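# Press a cap onto a marker, leave it on desk

## Task

Push the cap fully home on the marker until it snaps in. The capped marker must end up resting on the desk with the robot's grippers open and the arms and base moved away from it. The robot must not tip over or be left leaning. If the marker or cap only stays in place because the robot is holding it, the goal is not met.

## Robot and tools

Robot: a wheeled base with a central column, a tilting head and two six-joint arms (left and right), each ending in a two-finger gripper. Folded, it is 0.73 m long, 0.62 m wide, 1.88 m tall, with its front 0.40 m ahead of the column. The base drives straight or turns in place; it cannot move sideways.

Frames: the base frame has its origin on the floor under the column, midway between the drive wheels, with x forward, y left and z up. left_hand and right_hand are reported in it: each is the point where the fingers meet (tips reach 8 mm further). A hand's z axis runs along the fingers (quat_wxyz maps (0,0,1) onto it) and its y axis along the opening. The odometry frame is the base frame as it stood when the scene began.

execute_actions: arguments are "actions", a list holding exactly one action object or none, and optional "cameras" (names from cam_head_left, cam_head_right, cam_left_wrist, cam_right_wrist, nav_camera, all; omitted, null or ["all"] returns every camera, [] returns none). An action may contain:
- "base": exactly one of {"translate_m": d}, a relative straight drive in metres from where the base last measured itself, forward positive, -3 to 3; or {"rotate_rad": d}, a relative turn in place, counter-clockwise (left) positive, -3.2 to 3.2.
- "joints": absolute targets keyed by joint name, each a single number: head_tilt_rad -0.61 to 1.308 (positive looks down); left_joint1_rad to left_joint6_rad and right_joint1_rad to right_joint6_rad in radians (joint1 -2.879 to 2.879, joint2 0 to 3.141, joint3 0 to 3.019, joint4 -1.692 to 1.57, joint5 -1.57 to 1.57 with positive swinging the hand to the robot's right, joint6 -2.094 to 2.094 rolling the hand clockwise seen from behind); left_gripper_m and right_gripper_m, the fingertip gap in metres, 0 to 0.093.
- "speeds": optional caps for this action, translate_m 0.05 to 0.8 m/s, rotate_rad 0.1 to 1 rad/s (defaults are the maxima). Arms ignore it. A base move needing over 8.667 s at its cap is refused.
Unknown keys or out-of-range numbers get the whole call rejected with no motion. An empty list only reports state and pictures. Joints you omit may keep driving to earlier targets.

Arm geometry (typical): with joint1 at -1.57 (left) or 1.57 (right) and joints 5, 6 at 0, the arm sits in a forward-facing vertical plane 0.23 m beside the column. Let a = joint2 - 0.35, b = 1.05 + joint2 - joint3, c = b - joint4 (c = 1.57 means fingers pointing down). Then the hand point is about 0.12 + 0.39 sin a + 0.38 cos b + 0.25 cos c m ahead and 1.46 + 0.39 cos a - 0.38 sin b - 0.25 sin c m up; e.g. joints 2,3,4 = 0.93, 0.78, 0.14 give 0.60 m ahead, 1.21 m up. Real hands sit up to ~5 cm lower and nearer the column; trust the reported hand positions (1 to 3 cm accuracy). Reach is about 1 m from the shoulder, lowest about 0.47 m up; the floor is out of reach.

Gripper: fingers 7 cm long; outside width is the opening plus 1 cm at the tips, plus 5 cm at the base; the body behind is 10 cm wide, 7 cm thick. To grasp, command a gap smaller than the object; off_target is then expected. A reported gap staying at least 0.002 m above target means something is held.

Other tools: wait (seconds, 0 to 10) lets the scene run and returns state and images. zoom_image (camera, region [x0, y0, x1, y1] in pixels, at most 504 by 504, origin top-left) enlarges part of that camera's latest full picture. finished_scene (scene number) ends the current scene for good and reports success; make sure the result is stable first.

Results: base_status and joint_status say how each commanded motion ended: done, off_target (stopped short, may still push), contact_stop (base only, a wheel stalled), time_out, not_followed or "joint command not followed" with a cause (a safety check blocked an arm near itself, the other arm, the body or a room object; back the moved joints off by 0.05 rad or more, or drive away). on_its_own lists uncommanded behaviour; "held at" is a held target, not a position. Also reported: joint_positions, base_odometry (wheel-based, slips count), turned_by_wheels vs turned_by_imu (a gap over ~4 % and at least 0.05 rad means a collision or slip), base_tilt in degrees, motor_effort for the wheels (peak in brackets), wheel_motors_off, Motor temperatures per arm joint, and a pictures line giving image order. After a reported stop, later motion calls in the same reply are skipped.

Cameras: head cameras look ahead and down by about head_tilt_rad. Wrist cameras sit 0.10 m behind the fingertips, looking along the fingers; closed fingertips land at image centre; image right is the hand's -y. nav_camera is low at the base front. Calibration data come with the session.

Care: arms ignore speed caps, so touch things in steps of ~0.05 rad per call from your last target; targets within ~0.03 rad (0.08 for joints 2, 3) of the current reading may not move. A blocked arm keeps pushing and can overheat (85 °C warning, 100 °C the arm goes limp and drops things); relieve it by sending its current joint readings back as targets. Never let the arms collide or press together. If the wheels stall or the base leans back, reverse 0.05 m before turning. Long hard base pushes shut the wheel motors off for 2 s. Avoid drops, slams and knocking things over; open the gripper and pull clear before finishing.

Each tool is called after "Request:" as a command line: name --argument value for each argument, lists and objects as JSON in quotes; but a table of rows of numbers goes row by row, as --pt "numbers of a row", without its own name.

## Session

Request:
execute_actions --actions '[]'

Scene clock: 0.00 s.
Motor temperatures (°C, as the motors report them): left_arm=[24 25 25 23 25 26] | right_arm=[23 25 24 22 24 23]
base_odometry: x=+0.000 y=+0.000 heading=+0.000 (m, m, rad; odometry frame)
turned_by_wheels: +0.000 (rad since the last result)
turned_by_imu: +0.000 (rad since the last result)
base_tilt: forward=-0.4 right=+0.7 (deg)
base_status: not commanded
joint_positions: head_tilt_rad=+0.869 left_joint1_rad=-1.571 left_joint2_rad=+0.880 left_joint3_rad=+0.422 left_joint4_rad=-0.923 left_joint5_rad=-0.008 left_joint6_rad=+0.058 left_gripper_m=+0.095 right_joint1_rad=+1.569 right_joint2_rad=+0.891 right_joint3_rad=+0.405 right_joint4_rad=-0.979 right_joint5_rad=-0.048 right_joint6_rad=+0.010 right_gripper_m=+0.095
joint_status: not commanded
wheel_motors_off: 0
motor_effort: left_wheel=+0 right_wheel=+0 (%)
left_hand: x=+0.1586 y=+0.2259 z=+1.2457 quat_wxyz=(+0.416, -0.028, -0.909, +0.008) (m; base frame)
right_hand: x=+0.1391 y=-0.2176 z=+1.2591 quat_wxyz=(+0.454, -0.016, -0.891, -0.019) (m; base frame)
pictures: cam_head_left, cam_head_right, cam_left_wrist, cam_right_wrist, nav_camera
Images, in order (width x height): cam_head_left 896x504, cam_head_right 896x504, cam_left_wrist 896x504, cam_right_wrist 896x504, nav_camera 896x504.

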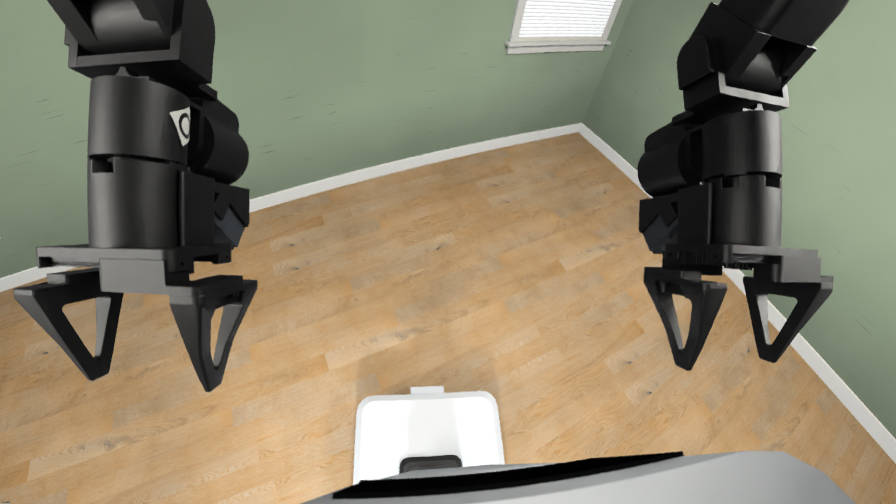

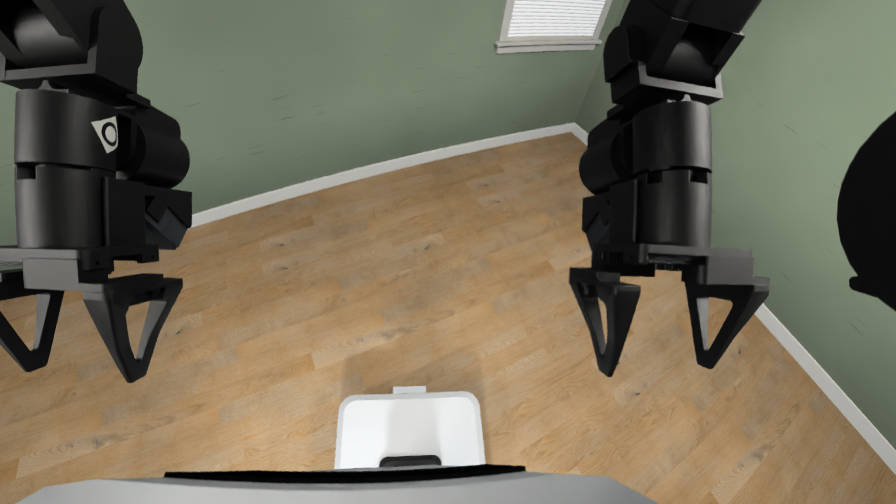

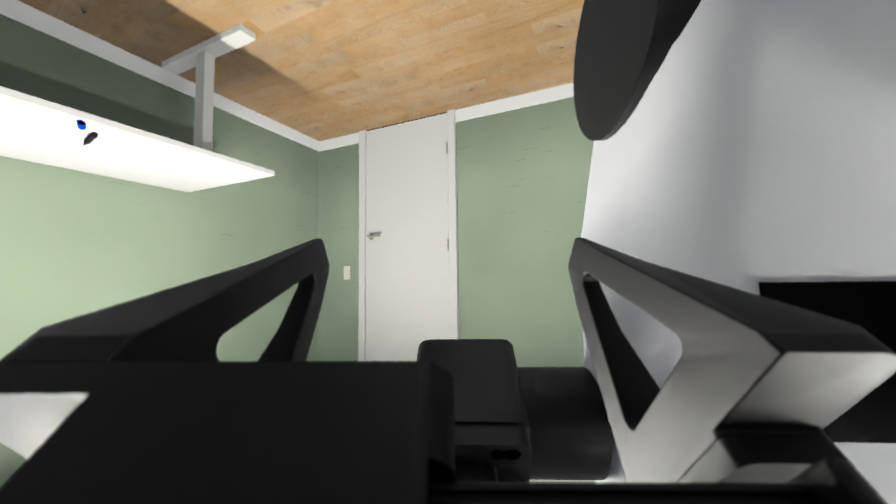

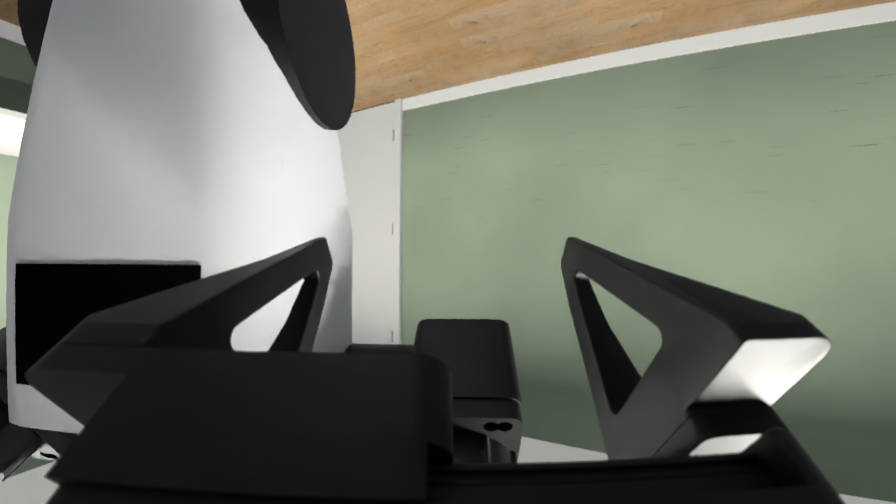

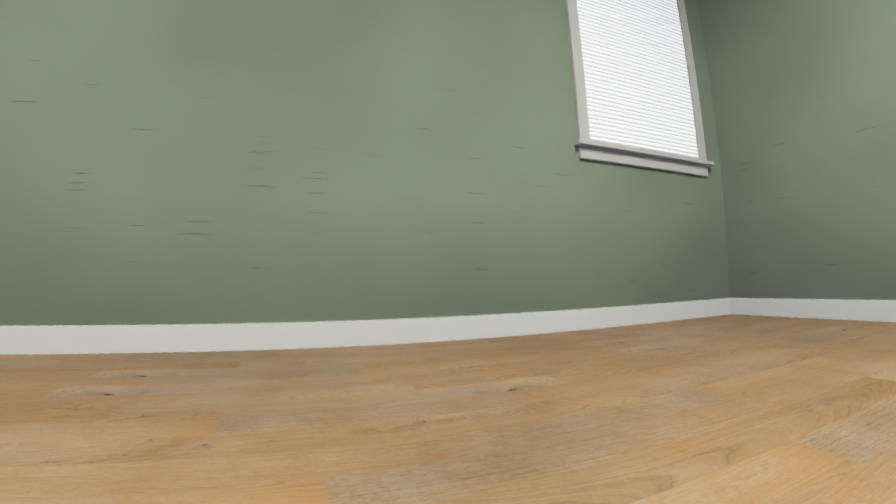

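Request:
execute_actions --actions '[{"base":{"rotate_rad":2.2},"joints":{"head_tilt_rad":0.6}}]' --cameras '["cam_head_left","cam_head_right"]'

Scene clock: 6.53 s.
Motor temperatures (°C, as the motors report them): left_arm=[24 25 25 23 25 26] | right_arm=[23 25 24 22 24 23]
base_odometry: x=+0.000 y=+0.000 heading=+2.199 (m, m, rad; odometry frame)
turned_by_wheels: +2.199 (rad since the last result)
turned_by_imu: +2.214 (rad since the last result)
base_tilt: forward=-0.4 right=+0.7 (deg)
base_status: done
joint_positions: head_tilt_rad=+0.617 left_joint1_rad=-1.571 left_joint2_rad=+0.880 left_joint3_rad=+0.422 left_joint4_rad=-0.923 left_joint5_rad=-0.008 left_joint6_rad=+0.058 left_gripper_m=+0.095 right_joint1_rad=+1.569 right_joint2_rad=+0.891 right_joint3_rad=+0.405 right_joint4_rad=-0.979 right_joint5_rad=-0.048 right_joint6_rad=+0.010 right_gripper_m=+0.095
joint_status: all done
wheel_motors_off: 0
motor_effort: left_wheel=-1(32) right_wheel=+0(36) (%)
left_hand: x=+0.1586 y=+0.2259 z=+1.2457 quat_wxyz=(+0.416, -0.028, -0.909, +0.008) (m; base frame)
right_hand: x=+0.1391 y=-0.2176 z=+1.2591 quat_wxyz=(+0.454, -0.016, -0.891, -0.019) (m; base frame)
pictures: cam_head_left, cam_head_right
camera_calibration (this result's frames):
cam_head_left: T_world_to_cam=[[-0.0684667, -0.996628, 0.0452111, -0.0186013], [-0.644243, 0.00956574, -0.764761, 1.21224], [0.76175, -0.0814876, -0.642726, 0.871604], [0, 0, 0, 1]] pos_world=[0.115758, 0.0408903, 1.48812]
cam_head_right: T_world_to_cam=[[-0.099474, -0.992745, 0.0675498, -0.1169], [-0.640043, 0.0118587, -0.768248, 1.21359], [0.761873, -0.119655, -0.636578, 0.862608], [0, 0, 0, 1]] pos_world=[0.10792, -0.0272277, 1.48935]
Images, in order (width x height): cam_head_left 896x504, cam_head_right 896x504.

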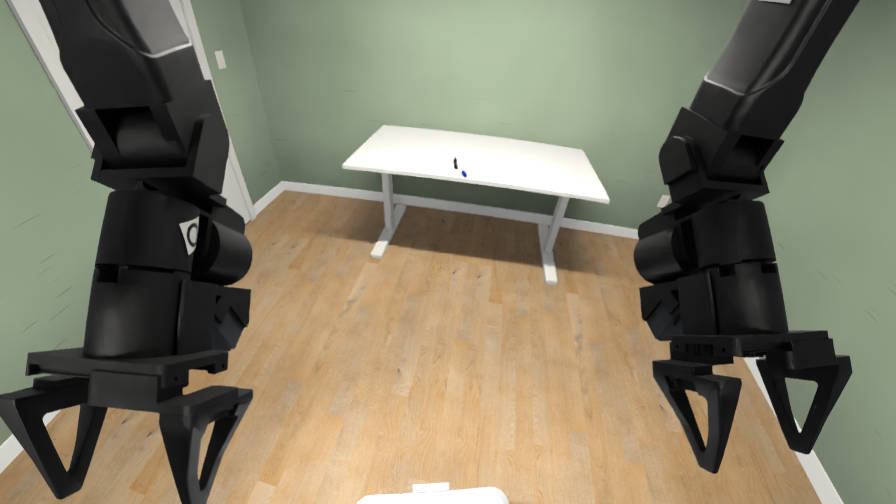

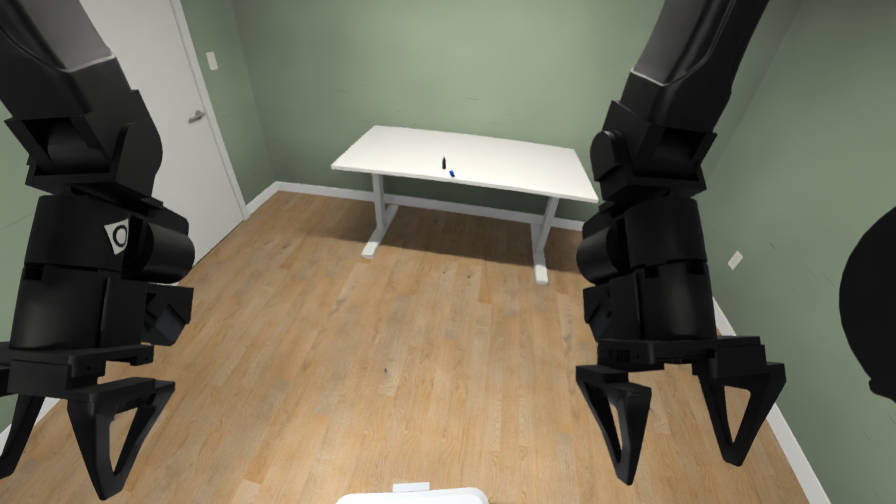

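Request:
execute_actions --actions '[{"base":{"translate_m":0.9}}]' --cameras '[]'

Request:
execute_actions --actions '[{"base":{"rotate_rad":-0.24},"joints":{"head_tilt_rad":0.9}}]' --cameras '["cam_head_left","cam_head_right"]'

Scene clock: 19.63 s.
Motor temperatures (°C, as the motors report them): left_arm=[24 25 25 24 25 26] | right_arm=[23 25 24 22 24 23]
base_odometry: x=-0.529 y=+0.728 heading=+2.200 (m, m, rad; odometry frame)
turned_by_wheels: +0.000 (rad since the last result)
turned_by_imu: +0.000 (rad since the last result)
base_tilt: forward=-0.3 right=+0.7 (deg)
base_status: done
joint_positions: head_tilt_rad=+0.617 left_joint1_rad=-1.571 left_joint2_rad=+0.880 left_joint3_rad=+0.424 left_joint4_rad=-0.923 left_joint5_rad=-0.008 left_joint6_rad=+0.058 left_gripper_m=+0.095 right_joint1_rad=+1.569 right_joint2_rad=+0.891 right_joint3_rad=+0.407 right_joint4_rad=-0.979 right_joint5_rad=-0.048 right_joint6_rad=+0.010 right_gripper_m=+0.095
joint_status: not commanded
wheel_motors_off: 0
motor_effort: left_wheel=+0(44) right_wheel=+0(52) (%)
left_hand: x=+0.1599 y=+0.2259 z=+1.2453 quat_wxyz=(+0.415, -0.028, -0.909, +0.008) (m; base frame)
right_hand: x=+0.1399 y=-0.2176 z=+1.2588 quat_wxyz=(+0.453, -0.016, -0.891, -0.019) (m; base frame)
pictures: none
No camera images: the call's "cameras" was empty. Leave "cameras" out to get every camera's image.

Scene clock: 21.00 s.
Motor temperatures (°C, as the motors report them): left_arm=[24 25 25 24 25 26] | right_arm=[23 25 24 22 24 23]
base_odometry: x=-0.530 y=+0.728 heading=+1.961 (m, m, rad; odometry frame)
turned_by_wheels: -0.239 (rad since the last result)
turned_by_imu: -0.238 (rad since the last result)
base_tilt: forward=-0.4 right=+0.7 (deg)
base_status: done
joint_positions: head_tilt_rad=+0.901 left_joint1_rad=-1.571 left_joint2_rad=+0.880 left_joint3_rad=+0.424 left_joint4_rad=-0.923 left_joint5_rad=-0.008 left_joint6_rad=+0.058 left_gripper_m=+0.095 right_joint1_rad=+1.569 right_joint2_rad=+0.891 right_joint3_rad=+0.407 right_joint4_rad=-0.979 right_joint5_rad=-0.048 right_joint6_rad=+0.010 right_gripper_m=+0.095
joint_status: all done
wheel_motors_off: 0
motor_effort: left_wheel=-1(31) right_wheel=-2(42) (%)
left_hand: x=+0.1599 y=+0.2259 z=+1.2453 quat_wxyz=(+0.415, -0.028, -0.909, +0.008) (m; base frame)
right_hand: x=+0.1399 y=-0.2176 z=+1.2588 quat_wxyz=(+0.453, -0.016, -0.891, -0.019) (m; base frame)
pictures: cam_head_left, cam_head_right
camera_calibration (this result's frames):
cam_head_left: T_world_to_cam=[[-0.0531007, -0.996628, 0.0625464, -0.046066], [-0.832325, 0.00956574, -0.554205, 0.897387], [0.551739, -0.0814876, -0.830027, 1.17055], [0, 0, 0, 1]] pos_world=[0.0986345, 0.0408903, 1.4718]
cam_head_right: T_world_to_cam=[[-0.0766282, -0.992745, 0.0926616, -0.156715], [-0.829267, 0.0118587, -0.558727, 0.900385], [0.553575, -0.119655, -0.824159, 1.1619], [0, 0, 0, 1]] pos_world=[0.0914541, -0.0272277, 1.47518]
Images, in order (width x height): cam_head_left 896x504, cam_head_right 896x504.

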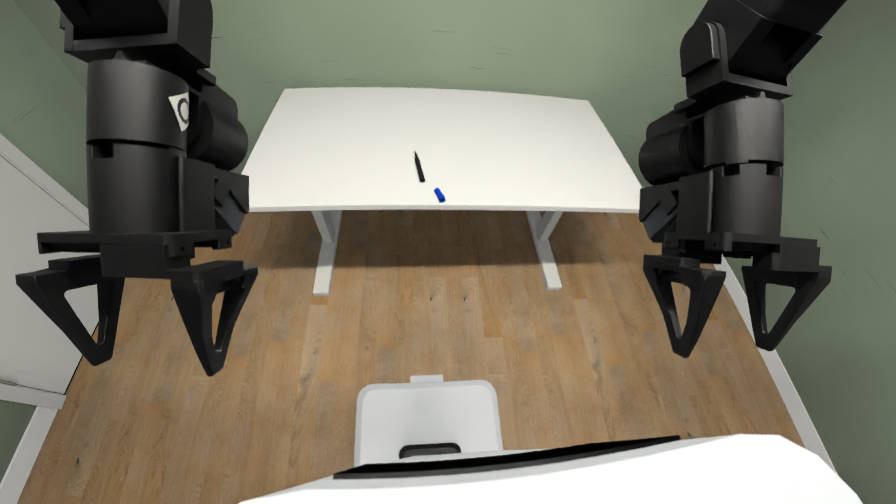

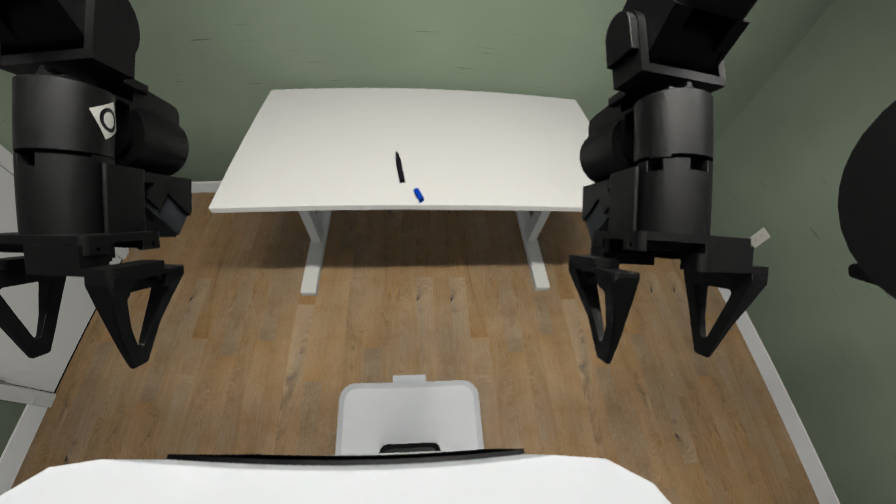

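Request:
zoom_image --camera "cam_head_left" --region '[380,140,480,215]'

Region (380, 140, 480, 215) of cam_head_left's 896x504 image, scaled by 5.040, with more detail than that image has; it fills the top 378 rows of this view, and the rest is white.

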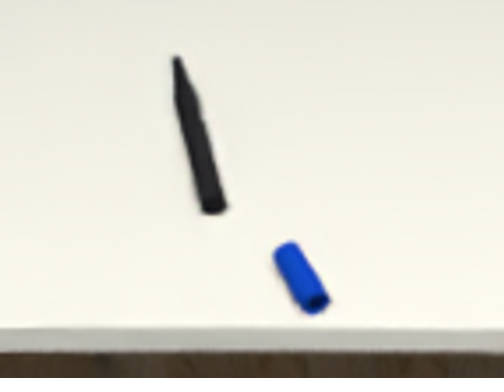

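Request:
execute_actions --actions '[{"joints":{"head_tilt_rad":1.1,"right_joint1_rad":1.96,"right_joint2_rad":2.05,"right_joint3_rad":1.46,"right_joint4_rad":0.1,"right_joint5_rad":0.34,"right_joint6_rad":-0.25,"right_gripper_m":0.06,"left_joint1_rad":-1.7,"left_joint2_rad":1.9,"left_joint3_rad":1.5,"left_joint4_rad":-0.1,"left_gripper_m":0.06}}]' --cameras '[]'

Scene clock: 56.73 s.
Motor temperatures (°C, as the motors report them): left_arm=[24 25 25 24 25 26] | right_arm=[23 26 24 22 24 23]
base_odometry: x=-0.530 y=+0.728 heading=+1.961 (m, m, rad; odometry frame)
turned_by_wheels: +0.000 (rad since the last result)
turned_by_imu: +0.002 (rad since the last result)
base_tilt: forward=-0.3 right=+0.6 (deg)
base_status: not commanded
joint_positions: head_tilt_rad=+1.099 left_joint1_rad=-1.701 left_joint2_rad=+1.902 left_joint3_rad=+1.490 left_joint4_rad=-0.111 left_joint5_rad=-0.008 left_joint6_rad=+0.058 left_gripper_m=+0.060 right_joint1_rad=+1.967 right_joint2_rad=+2.064 right_joint3_rad=+1.455 right_joint4_rad=+0.084 right_joint5_rad=+0.338 right_joint6_rad=-0.238 right_gripper_m=+0.060
joint_status: all done
wheel_motors_off: 0
motor_effort: left_wheel=+1(1) right_wheel=-5(7) (%)
left_hand: x=+0.5480 y=+0.1256 z=+0.8419 quat_wxyz=(-0.002, -0.061, -0.997, +0.052) (m; base frame)
right_hand: x=+0.4528 y=+0.0222 z=+0.8161 quat_wxyz=(-0.016, +0.215, -0.977, -0.001) (m; base frame)
pictures: none
No camera images: the call's "cameras" was empty. Leave "cameras" out to get every camera's image.

Request:
execute_actions --actions '[{"base":{"translate_m":0.38},"joints":{"right_joint1_rad":1.88,"right_joint5_rad":0.27,"right_joint6_rad":-0.29,"left_joint1_rad":-1.45}}]'

Scene clock: 68.33 s.
Motor temperatures (°C, as the motors report them): left_arm=[24 26 25 24 25 26] | right_arm=[23 27 24 22 24 23]
base_odometry: x=-0.674 y=+1.080 heading=+1.960 (m, m, rad; odometry frame)
turned_by_wheels: -0.001 (rad since the last result)
turned_by_imu: +0.000 (rad since the last result)
base_tilt: forward=-0.3 right=+0.8 (deg)
base_status: done
joint_positions: head_tilt_rad=+1.100 left_joint1_rad=-1.455 left_joint2_rad=+1.902 left_joint3_rad=+1.502 left_joint4_rad=-0.110 left_joint5_rad=-0.009 left_joint6_rad=+0.058 left_gripper_m=+0.060 right_joint1_rad=+1.872 right_joint2_rad=+2.055 right_joint3_rad=+1.463 right_joint4_rad=+0.088 right_joint5_rad=+0.271 right_joint6_rad=-0.278 right_gripper_m=+0.060
joint_status: all done
wheel_motors_off: 0
motor_effort: left_wheel=-1(46) right_wheel=+1(52) (%)
left_hand: x=+0.5560 y=+0.3156 z=+0.8416 quat_wxyz=(-0.005, +0.000, -0.998, -0.055) (m; base frame)
right_hand: x=+0.4722 y=-0.0367 z=+0.8011 quat_wxyz=(-0.018, +0.209, -0.978, +0.007) (m; base frame)
pictures: cam_head_left, cam_head_right, cam_left_wrist, cam_right_wrist, nav_camera
camera_calibration (this result's frames):
cam_head_left: T_world_to_cam=[[-0.0396899, -0.996628, 0.0718083, -0.061], [-0.925449, 0.00956574, -0.378752, 0.631844], [0.376788, -0.0814876, -0.922708, 1.32203], [0, 0, 0, 1]] pos_world=[0.0841951, 0.0408903, 1.46354]
cam_head_right: T_world_to_cam=[[-0.0568006, -0.992745, 0.10598, -0.178216], [-0.923345, 0.0118587, -0.383789, 0.635684], [0.379747, -0.119655, -0.917319, 1.31406], [0, 0, 0, 1]] pos_world=[0.0778235, -0.0272277, 1.46826]
cam_left_wrist: T_world_to_cam=[[0.00147115, -0.994242, -0.107152, 0.40227], [-0.812152, -0.0637055, 0.579958, -0.0155127], [-0.583444, 0.0861707, -0.807569, 1.09734], [0, 0, 0, 1]] pos_world=[0.627049, 0.304406, 0.938282]
cam_right_wrist: T_world_to_cam=[[0.412167, -0.910932, 0.0179399, -0.242703], [-0.756125, -0.331004, 0.564545, -0.101097], [-0.508324, -0.246252, -0.825207, 1.01548], [0, 0, 0, 1]] pos_world=[0.539786, -0.00448444, 0.899413]
Images, in order (width x height): cam_head_left 896x504, cam_head_right 896x504, cam_left_wrist 896x504, cam_right_wrist 896x504, nav_camera 896x504.

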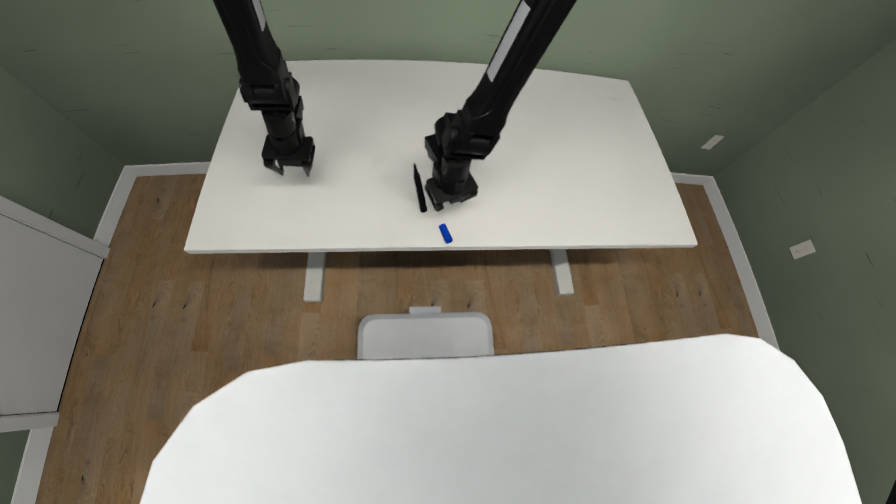

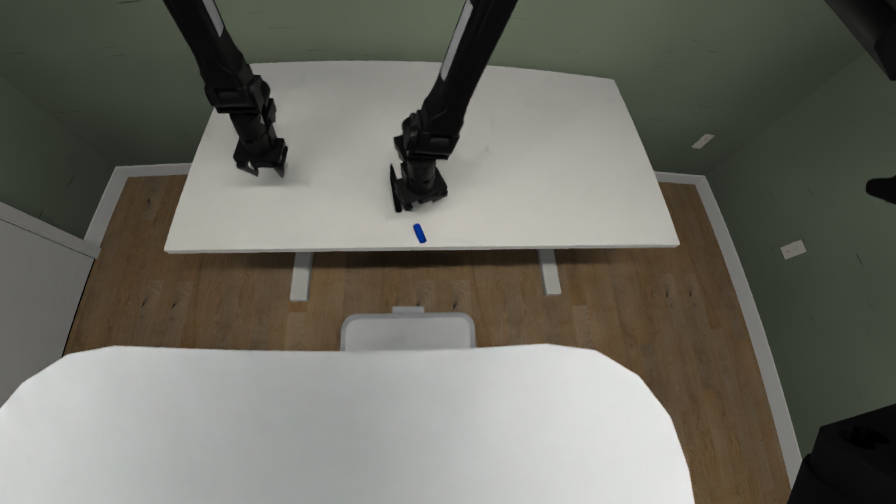

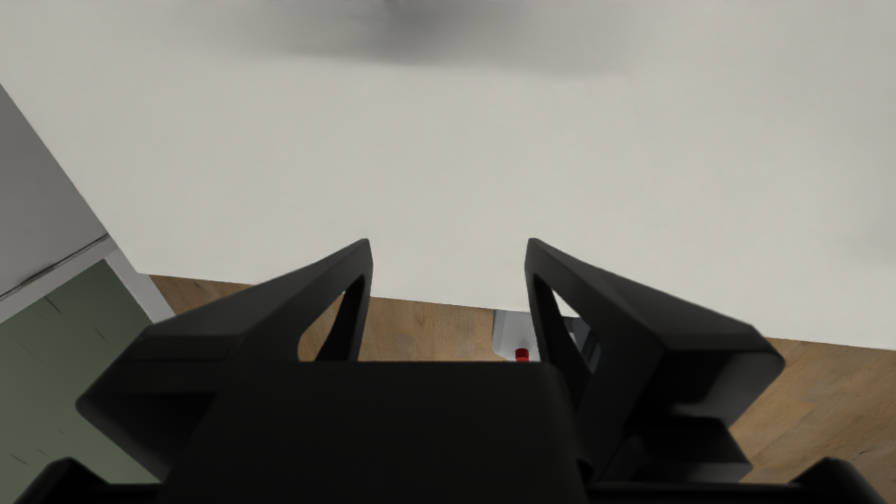

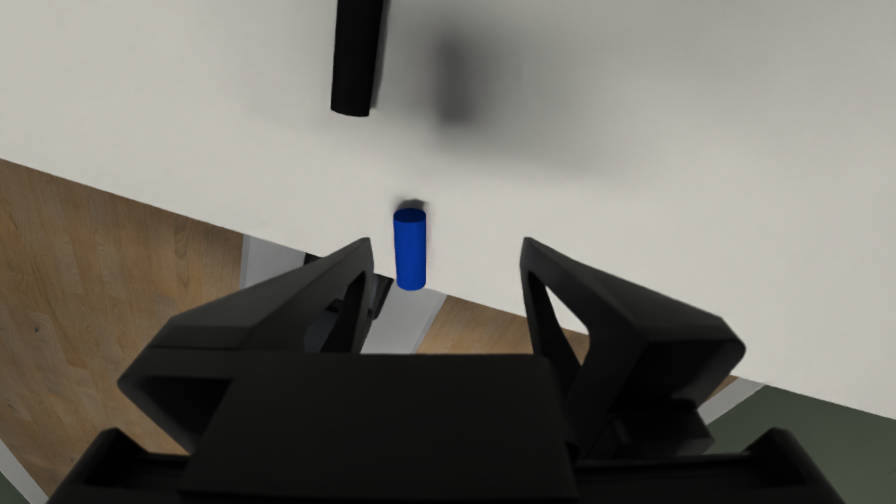

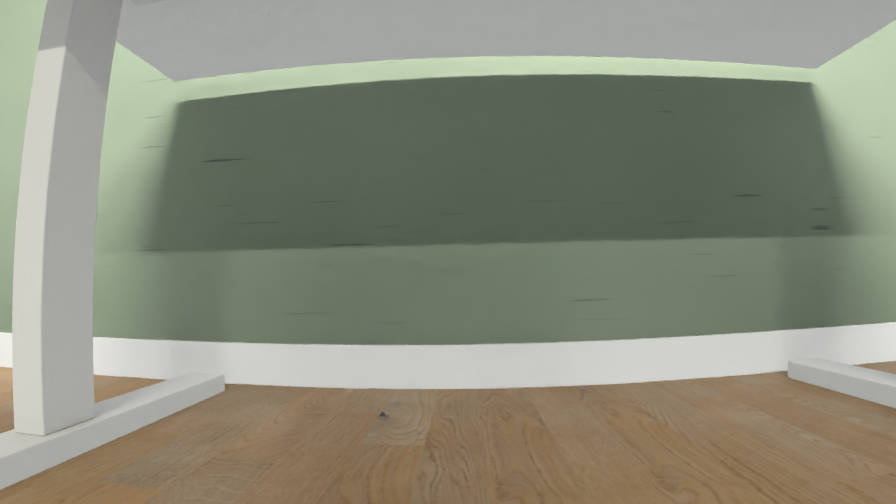

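Request:
execute_actions --actions '[{"base":{"translate_m":0.04},"joints":{"right_joint2_rad":2.16,"right_joint3_rad":1.57}}]' --cameras '["cam_right_wrist","cam_head_left"]'

Scene clock: 79.57 s.
Motor temperatures (°C, as the motors report them): left_arm=[24 27 25 24 25 26] | right_arm=[23 27 24 22 24 23]
base_odometry: x=-0.689 y=+1.117 heading=+1.960 (m, m, rad; odometry frame)
turned_by_wheels: +0.000 (rad since the last result)
turned_by_imu: +0.001 (rad since the last result)
base_tilt: forward=-0.4 right=+0.8 (deg)
base_status: done
joint_positions: head_tilt_rad=+1.100 left_joint1_rad=-1.455 left_joint2_rad=+1.902 left_joint3_rad=+1.502 left_joint4_rad=-0.110 left_joint5_rad=-0.009 left_joint6_rad=+0.058 left_gripper_m=+0.060 right_joint1_rad=+1.872 right_joint2_rad=+2.150 right_joint3_rad=+1.572 right_joint4_rad=+0.089 right_joint5_rad=+0.271 right_joint6_rad=-0.278 right_gripper_m=+0.060
joint_status: all done
wheel_motors_off: 0
motor_effort: left_wheel=+0(31) right_wheel=+0(33) (%)
left_hand: x=+0.5563 y=+0.3157 z=+0.8417 quat_wxyz=(-0.005, +0.000, -0.998, -0.055) (m; base frame)
right_hand: x=+0.4744 y=-0.0267 z=+0.7664 quat_wxyz=(-0.026, +0.207, -0.978, +0.007) (m; base frame)
pictures: cam_head_left, cam_right_wrist
camera_calibration (this result's frames):
cam_head_left: T_world_to_cam=[[-0.0396753, -0.996628, 0.0718164, -0.0610132], [-0.925526, 0.00956574, -0.378563, 0.631557], [0.3766, -0.0814876, -0.922785, 1.32215], [0, 0, 0, 1]] pos_world=[0.0841795, 0.0408903, 1.46353]
cam_right_wrist: T_world_to_cam=[[0.408189, -0.912636, 0.0218472, -0.235057], [-0.766197, -0.329485, 0.551708, -0.0618543], [-0.49631, -0.24194, -0.833751, 0.991435], [0, 0, 0, 1]] pos_world=[0.540615, 0.00496653, 0.865871]
Images, in order (width x height): cam_head_left 896x504, cam_right_wrist 896x504.

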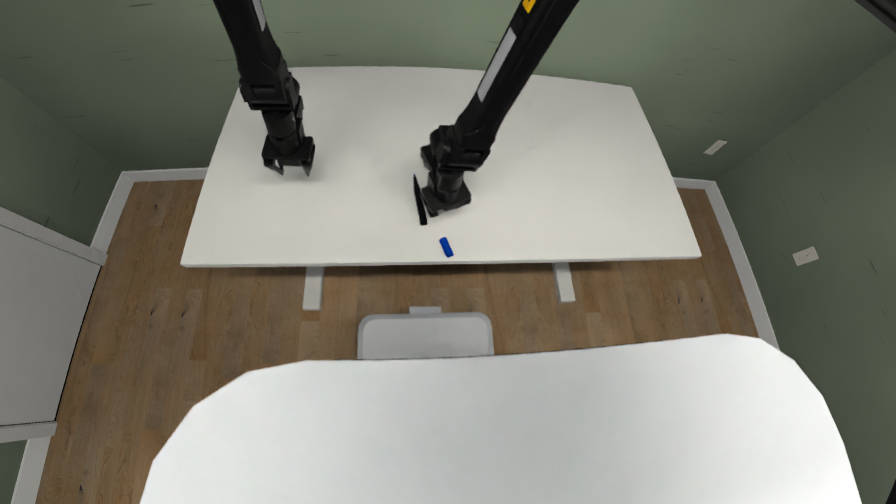

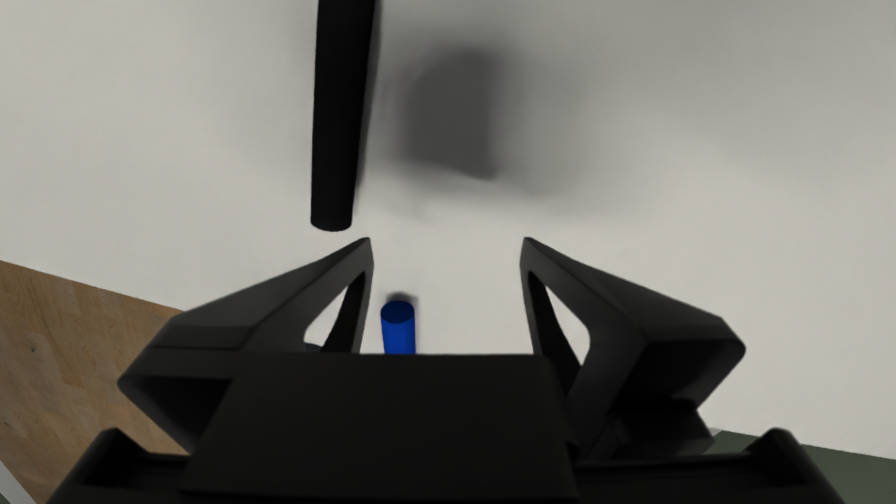

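Request:
execute_actions --actions '[{"base":{"translate_m":-0.085}}]' --cameras '["cam_right_wrist"]'

Scene clock: 87.13 s.
Motor temperatures (°C, as the motors report them): left_arm=[24 27 25 23 25 26] | right_arm=[24 27 24 22 24 23]
base_odometry: x=-0.657 y=+1.038 heading=+1.961 (m, m, rad; odometry frame)
turned_by_wheels: +0.001 (rad since the last result)
turned_by_imu: +0.002 (rad since the last result)
base_tilt: forward=-0.3 right=+0.6 (deg)
base_status: done
joint_positions: head_tilt_rad=+1.100 left_joint1_rad=-1.455 left_joint2_rad=+1.902 left_joint3_rad=+1.495 left_joint4_rad=-0.110 left_joint5_rad=-0.009 left_joint6_rad=+0.058 left_gripper_m=+0.060 right_joint1_rad=+1.872 right_joint2_rad=+2.153 right_joint3_rad=+1.569 right_joint4_rad=+0.089 right_joint5_rad=+0.271 right_joint6_rad=-0.278 right_gripper_m=+0.060
joint_status: not commanded
wheel_motors_off: 0
motor_effort: left_wheel=+1(34) right_wheel=-1(32) (%)
left_hand: x=+0.5522 y=+0.3155 z=+0.8413 quat_wxyz=(-0.002, +0.000, -0.998, -0.055) (m; base frame)
right_hand: x=+0.4697 y=-0.0271 z=+0.7652 quat_wxyz=(-0.023, +0.208, -0.978, +0.007) (m; base frame)
pictures: cam_right_wrist
camera_calibration (this result's frames):
cam_right_wrist: T_world_to_cam=[[0.410033, -0.911852, 0.0199963, -0.232883], [-0.761744, -0.330311, 0.557351, -0.0714006], [-0.501616, -0.243764, -0.830036, 0.987537], [0, 0, 0, 1]] pos_world=[0.536466, 0.00478666, 0.864144]
Images, in order (width x height): cam_right_wrist 896x504.

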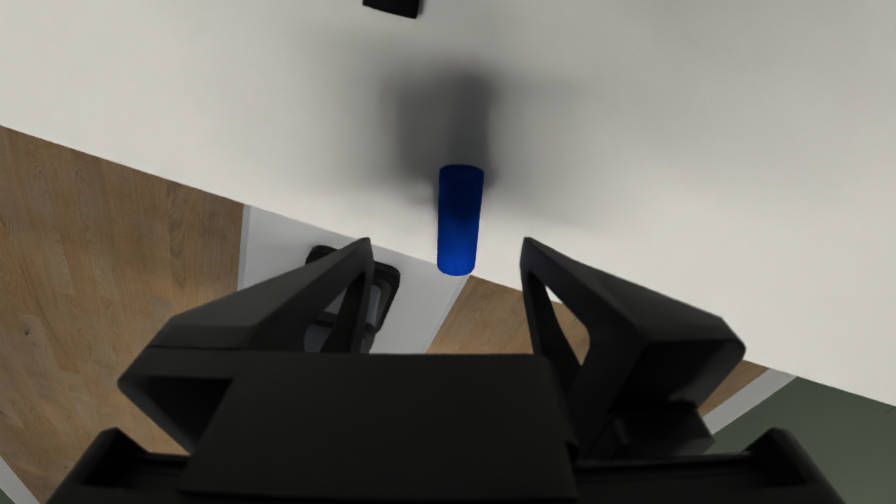

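Request:
execute_actions --actions '[{"joints":{"right_joint1_rad":1.84,"right_joint2_rad":2.26,"right_joint3_rad":1.67}}]' --cameras '["cam_right_wrist"]'

Scene clock: 95.70 s.
Motor temperatures (°C, as the motors report them): left_arm=[24 27 25 23 25 26] | right_arm=[24 27 24 22 24 23]
base_odometry: x=-0.657 y=+1.038 heading=+1.961 (m, m, rad; odometry frame)
turned_by_wheels: +0.000 (rad since the last result)
turned_by_imu: +0.001 (rad since the last result)
base_tilt: forward=-0.4 right=+0.7 (deg)
base_status: not commanded
joint_positions: head_tilt_rad=+1.100 left_joint1_rad=-1.455 left_joint2_rad=+1.902 left_joint3_rad=+1.495 left_joint4_rad=-0.110 left_joint5_rad=-0.009 left_joint6_rad=+0.058 left_gripper_m=+0.060 right_joint1_rad=+1.848 right_joint2_rad=+2.244 right_joint3_rad=+1.672 right_joint4_rad=+0.093 right_joint5_rad=+0.269 right_joint6_rad=-0.277 right_gripper_m=+0.060
joint_status: all done
wheel_motors_off: 0
motor_effort: left_wheel=+2(3) right_wheel=-2(2) (%)
left_hand: x=+0.5522 y=+0.3155 z=+0.8413 quat_wxyz=(-0.002, +0.000, -0.998, -0.055) (m; base frame)
right_hand: x=+0.4706 y=-0.0382 z=+0.7287 quat_wxyz=(-0.029, +0.200, -0.979, +0.017) (m; base frame)
pictures: cam_right_wrist
camera_calibration (this result's frames):
cam_right_wrist: T_world_to_cam=[[0.39413, -0.918103, 0.0418214, -0.251251], [-0.775925, -0.308017, 0.550514, -0.0414379], [-0.492547, -0.249424, -0.833778, 0.953282], [0, 0, 0, 1]] pos_world=[0.536409, -0.00566608, 0.828145]
Images, in order (width x height): cam_right_wrist 896x504.

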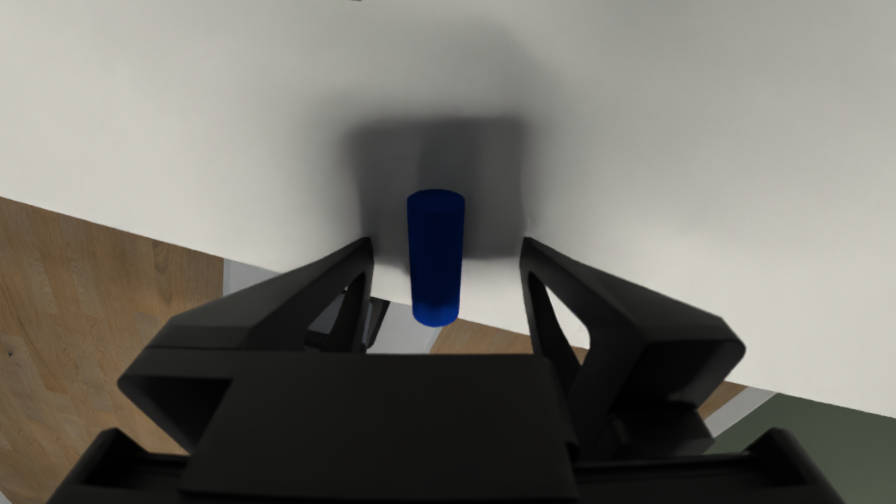

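Request:
execute_actions --actions '[{"joints":{"right_joint2_rad":2.31,"right_joint3_rad":1.72}}]' --cameras '["cam_right_wrist"]'

Request:
execute_actions --actions '[{"joints":{"right_gripper_m":0.005}}]' --cameras '["cam_right_wrist"]'

Scene clock: 102.33 s.
Motor temperatures (°C, as the motors report them): left_arm=[24 27 26 23 25 26] | right_arm=[24 27 24 22 24 23]
base_odometry: x=-0.657 y=+1.038 heading=+1.961 (m, m, rad; odometry frame)
turned_by_wheels: +0.000 (rad since the last result)
turned_by_imu: +0.001 (rad since the last result)
base_tilt: forward=-0.3 right=+0.7 (deg)
base_status: not commanded
joint_positions: head_tilt_rad=+1.100 left_joint1_rad=-1.455 left_joint2_rad=+1.902 left_joint3_rad=+1.495 left_joint4_rad=-0.110 left_joint5_rad=-0.009 left_joint6_rad=+0.058 left_gripper_m=+0.060 right_joint1_rad=+1.848 right_joint2_rad=+2.246 right_joint3_rad=+1.675 right_joint4_rad=+0.093 right_joint5_rad=+0.271 right_joint6_rad=-0.287 right_gripper_m=+0.060
joint_status: all done
wheel_motors_off: 0
motor_effort: left_wheel=+2(2) right_wheel=-2(2) (%)
left_hand: x=+0.5522 y=+0.3155 z=+0.8413 quat_wxyz=(-0.002, +0.000, -0.998, -0.055) (m; base frame)
right_hand: x=+0.4714 y=-0.0382 z=+0.7280 quat_wxyz=(-0.029, +0.205, -0.978, +0.018) (m; base frame)
pictures: cam_right_wrist
camera_calibration (this result's frames):
cam_right_wrist: T_world_to_cam=[[0.402346, -0.914405, 0.0445134, -0.257259], [-0.773938, -0.313762, 0.550067, -0.0413529], [-0.489018, -0.255768, -0.833933, 0.951282], [0, 0, 0, 1]] pos_world=[0.536696, -0.00490646, 0.827504]
Images, in order (width x height): cam_right_wrist 896x504.

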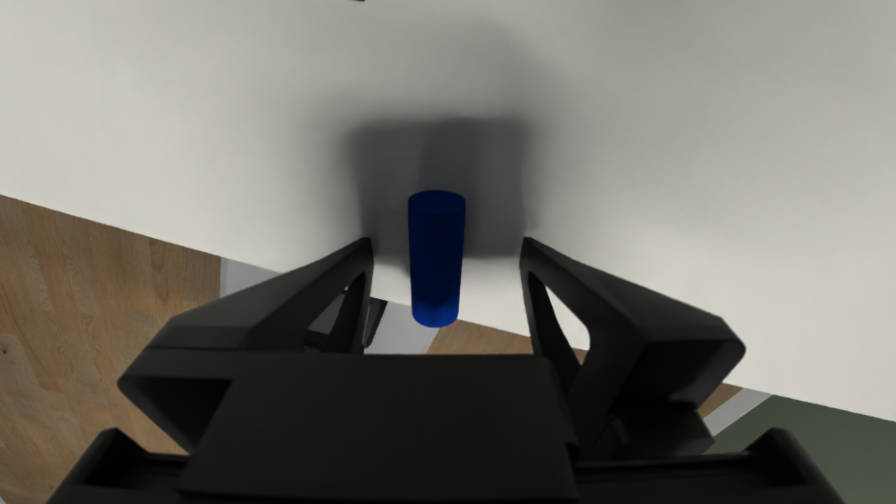

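Scene clock: 102.93 s.
Motor temperatures (°C, as the motors report them): left_arm=[24 27 26 23 25 26] | right_arm=[24 27 24 22 24 23]
base_odometry: x=-0.657 y=+1.038 heading=+1.961 (m, m, rad; odometry frame)
turned_by_wheels: +0.000 (rad since the last result)
turned_by_imu: +0.000 (rad since the last result)
base_tilt: forward=-0.3 right=+0.7 (deg)
base_status: not commanded
joint_positions: head_tilt_rad=+1.100 left_joint1_rad=-1.455 left_joint2_rad=+1.902 left_joint3_rad=+1.495 left_joint4_rad=-0.110 left_joint5_rad=-0.009 left_joint6_rad=+0.058 left_gripper_m=+0.060 right_joint1_rad=+1.871 right_joint2_rad=+2.260 right_joint3_rad=+1.686 right_joint4_rad=+0.093 right_joint5_rad=+0.272 right_joint6_rad=-0.287 right_gripper_m=+0.018
joint_status: right_gripper_m off_target (ended at +0.018, target +0.005)
wheel_motors_off: 0
motor_effort: left_wheel=+2(3) right_wheel=-1(2) (%)
left_hand: x=+0.5522 y=+0.3155 z=+0.8413 quat_wxyz=(-0.002, +0.000, -0.998, -0.055) (m; base frame)
right_hand: x=+0.4646 y=-0.0186 z=+0.7268 quat_wxyz=(-0.029, +0.210, -0.977, +0.009) (m; base frame)
pictures: cam_right_wrist
camera_calibration (this result's frames):
cam_right_wrist: T_world_to_cam=[[0.413955, -0.909912, 0.0264929, -0.228783], [-0.767771, -0.333358, 0.547175, -0.0409033], [-0.489049, -0.246846, -0.836599, 0.954129], [0, 0, 0, 1]] pos_world=[0.529918, 0.0137152, 0.826666]
Images, in order (width x height): cam_right_wrist 896x504.

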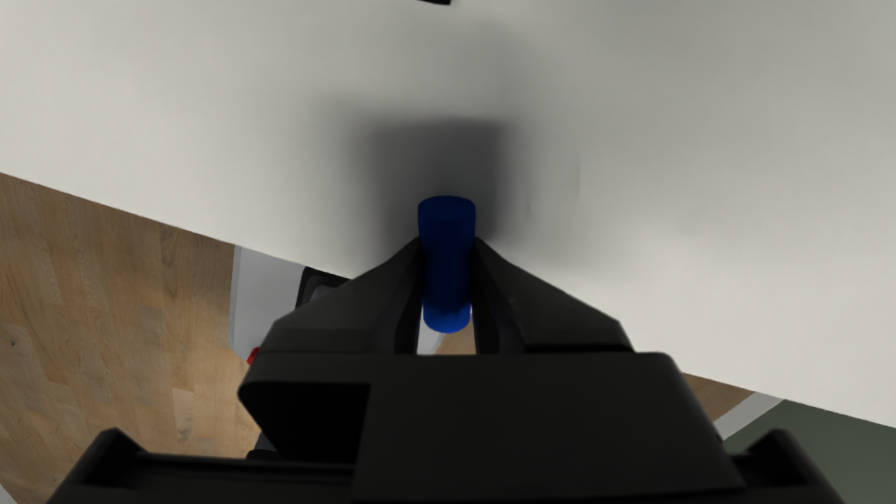

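Request:
execute_actions --actions '[{"joints":{"right_joint2_rad":2.05,"right_joint3_rad":1.46,"left_joint2_rad":2.03,"left_joint3_rad":1.46,"left_joint4_rad":0.08}}]' --cameras '[]'

Request:
execute_actions --actions '[{"base":{"translate_m":0.15},"joints":{"right_joint1_rad":1.5,"right_joint5_rad":0.1,"right_joint6_rad":1.65,"left_joint1_rad":-1.84,"left_joint5_rad":-0.25,"left_joint6_rad":-0.31}}]' --cameras '["cam_left_wrist","cam_head_left"]'

Scene clock: 111.90 s.
Motor temperatures (°C, as the motors report them): left_arm=[24 28 26 23 25 26] | right_arm=[24 27 24 22 24 23]
base_odometry: x=-0.657 y=+1.038 heading=+1.961 (m, m, rad; odometry frame)
turned_by_wheels: +0.000 (rad since the last result)
turned_by_imu: +0.001 (rad since the last result)
base_tilt: forward=-0.3 right=+0.5 (deg)
base_status: not commanded
joint_positions: head_tilt_rad=+1.100 left_joint1_rad=-1.455 left_joint2_rad=+2.042 left_joint3_rad=+1.457 left_joint4_rad=+0.067 left_joint5_rad=-0.009 left_joint6_rad=+0.058 left_gripper_m=+0.060 right_joint1_rad=+1.846 right_joint2_rad=+2.039 right_joint3_rad=+1.463 right_joint4_rad=+0.093 right_joint5_rad=+0.271 right_joint6_rad=-0.287 right_gripper_m=+0.018
joint_status: all done
wheel_motors_off: 0
motor_effort: left_wheel=+2(3) right_wheel=-2(2) (%)
left_hand: x=+0.4810 y=+0.3169 z=+0.7858 quat_wxyz=(-0.001, +0.000, -0.998, -0.055) (m; base frame)
right_hand: x=+0.4873 y=-0.0557 z=+0.8034 quat_wxyz=(-0.027, +0.205, -0.978, +0.018) (m; base frame)
pictures: none
No camera images: the call's "cameras" was empty. Leave "cameras" out to get every camera's image.

Scene clock: 113.80 s.
Motor temperatures (°C, as the motors report them): left_arm=[24 28 25 23 25 26] | right_arm=[23 27 24 22 24 23]
base_odometry: x=-0.714 y=+1.177 heading=+1.960 (m, m, rad; odometry frame)
turned_by_wheels: -0.001 (rad since the last result)
turned_by_imu: +0.000 (rad since the last result)
base_tilt: forward=-0.4 right=+0.6 (deg)
base_status: done
joint_positions: head_tilt_rad=+1.100 left_joint1_rad=-1.830 left_joint2_rad=+2.037 left_joint3_rad=+1.463 left_joint4_rad=+0.070 left_joint5_rad=-0.250 left_joint6_rad=-0.298 left_gripper_m=+0.060 right_joint1_rad=+1.507 right_joint2_rad=+2.042 right_joint3_rad=+1.464 right_joint4_rad=+0.093 right_joint5_rad=+0.100 right_joint6_rad=+1.638 right_gripper_m=+0.018
joint_status: all done
wheel_motors_off: 0
motor_effort: left_wheel=-1(37) right_wheel=+1(31) (%)
left_hand: x=+0.4836 y=+0.0645 z=+0.8014 quat_wxyz=(-0.019, +0.087, -0.996, -0.009) (m; base frame)
right_hand: x=+0.4926 y=-0.2927 z=+0.7843 quat_wxyz=(-0.069, -0.739, -0.669, +0.040) (m; base frame)
pictures: cam_head_left, cam_left_wrist
camera_calibration (this result's frames):
cam_head_left: T_world_to_cam=[[-0.0396608, -0.996628, 0.0718244, -0.0610262], [-0.925602, 0.00956574, -0.378376, 0.631274], [0.376414, -0.0814876, -0.922861, 1.32228], [0, 0, 0, 1]] pos_world=[0.0841641, 0.0408903, 1.46352]
cam_left_wrist: T_world_to_cam=[[0.175097, -0.984482, -0.0116607, -0.0127744], [-0.81551, -0.15166, 0.558518, -0.0424874], [-0.551619, -0.0882854, -0.829411, 1.05757], [0, 0, 0, 1]] pos_world=[0.550963, 0.074348, 0.900739]
Images, in order (width x height): cam_head_left 896x504, cam_left_wrist 896x504.

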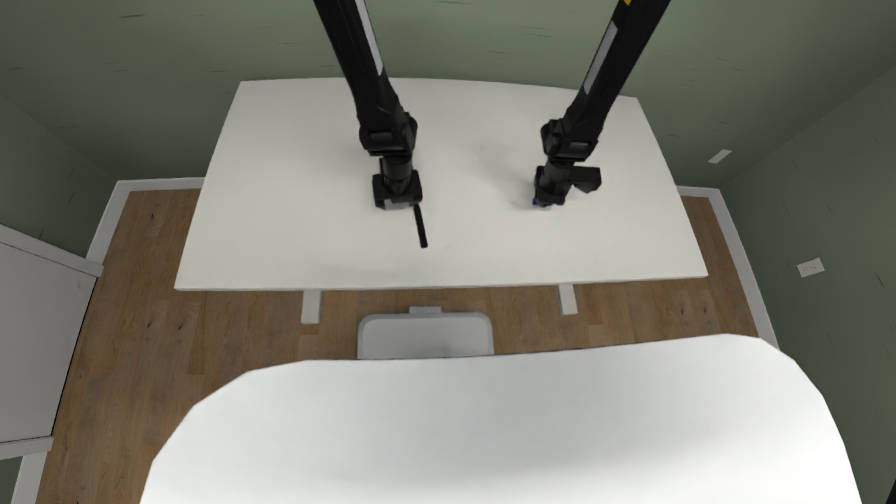

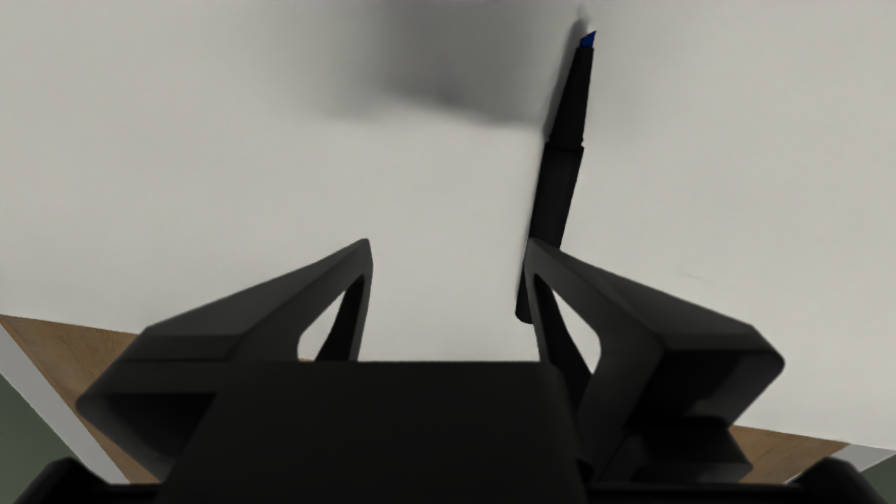

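Request:
execute_actions --actions '[{"base":{"translate_m":0.02},"joints":{"left_joint1_rad":-1.92,"left_joint5_rad":-0.31,"left_joint6_rad":-0.33,"left_joint2_rad":2.12,"left_joint3_rad":1.55}}]' --cameras '["cam_left_wrist"]'

Scene clock: 120.27 s.
Motor temperatures (°C, as the motors report them): left_arm=[24 27 25 23 25 26] | right_arm=[23 27 24 22 24 23]
base_odometry: x=-0.722 y=+1.195 heading=+1.960 (m, m, rad; odometry frame)
turned_by_wheels: +0.000 (rad since the last result)
turned_by_imu: +0.001 (rad since the last result)
base_tilt: forward=-0.4 right=+0.7 (deg)
base_status: done
joint_positions: head_tilt_rad=+1.100 left_joint1_rad=-1.931 left_joint2_rad=+2.101 left_joint3_rad=+1.554 left_joint4_rad=+0.071 left_joint5_rad=-0.308 left_joint6_rad=-0.318 left_gripper_m=+0.060 right_joint1_rad=+1.507 right_joint2_rad=+2.043 right_joint3_rad=+1.463 right_joint4_rad=+0.093 right_joint5_rad=+0.100 right_joint6_rad=+1.638 right_gripper_m=+0.018
joint_status: all done
wheel_motors_off: 0
motor_effort: left_wheel=+0(31) right_wheel=+0(35) (%)
left_hand: x=+0.4875 y=-0.0118 z=+0.7955 quat_wxyz=(-0.035, +0.078, -0.996, +0.010) (m; base frame)
right_hand: x=+0.4914 y=-0.2930 z=+0.7841 quat_wxyz=(-0.069, -0.739, -0.669, +0.040) (m; base frame)
pictures: cam_left_wrist
camera_calibration (this result's frames):
cam_left_wrist: T_world_to_cam=[[0.15539, -0.987452, 0.0281388, -0.110728], [-0.837284, -0.116536, 0.534205, -0.0172457], [-0.524223, -0.10657, -0.844887, 1.04691], [0, 0, 0, 1]] pos_world=[0.551581, 0.000221686, 0.89685]
Images, in order (width x height): cam_left_wrist 896x504.

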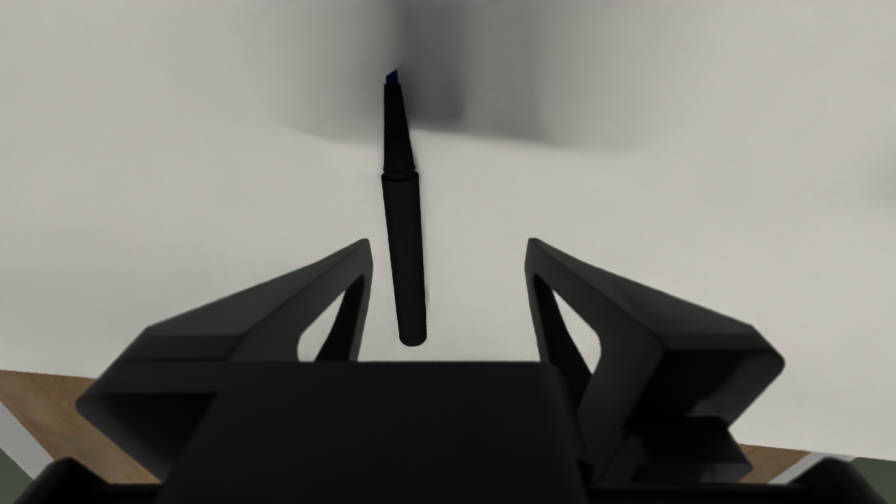

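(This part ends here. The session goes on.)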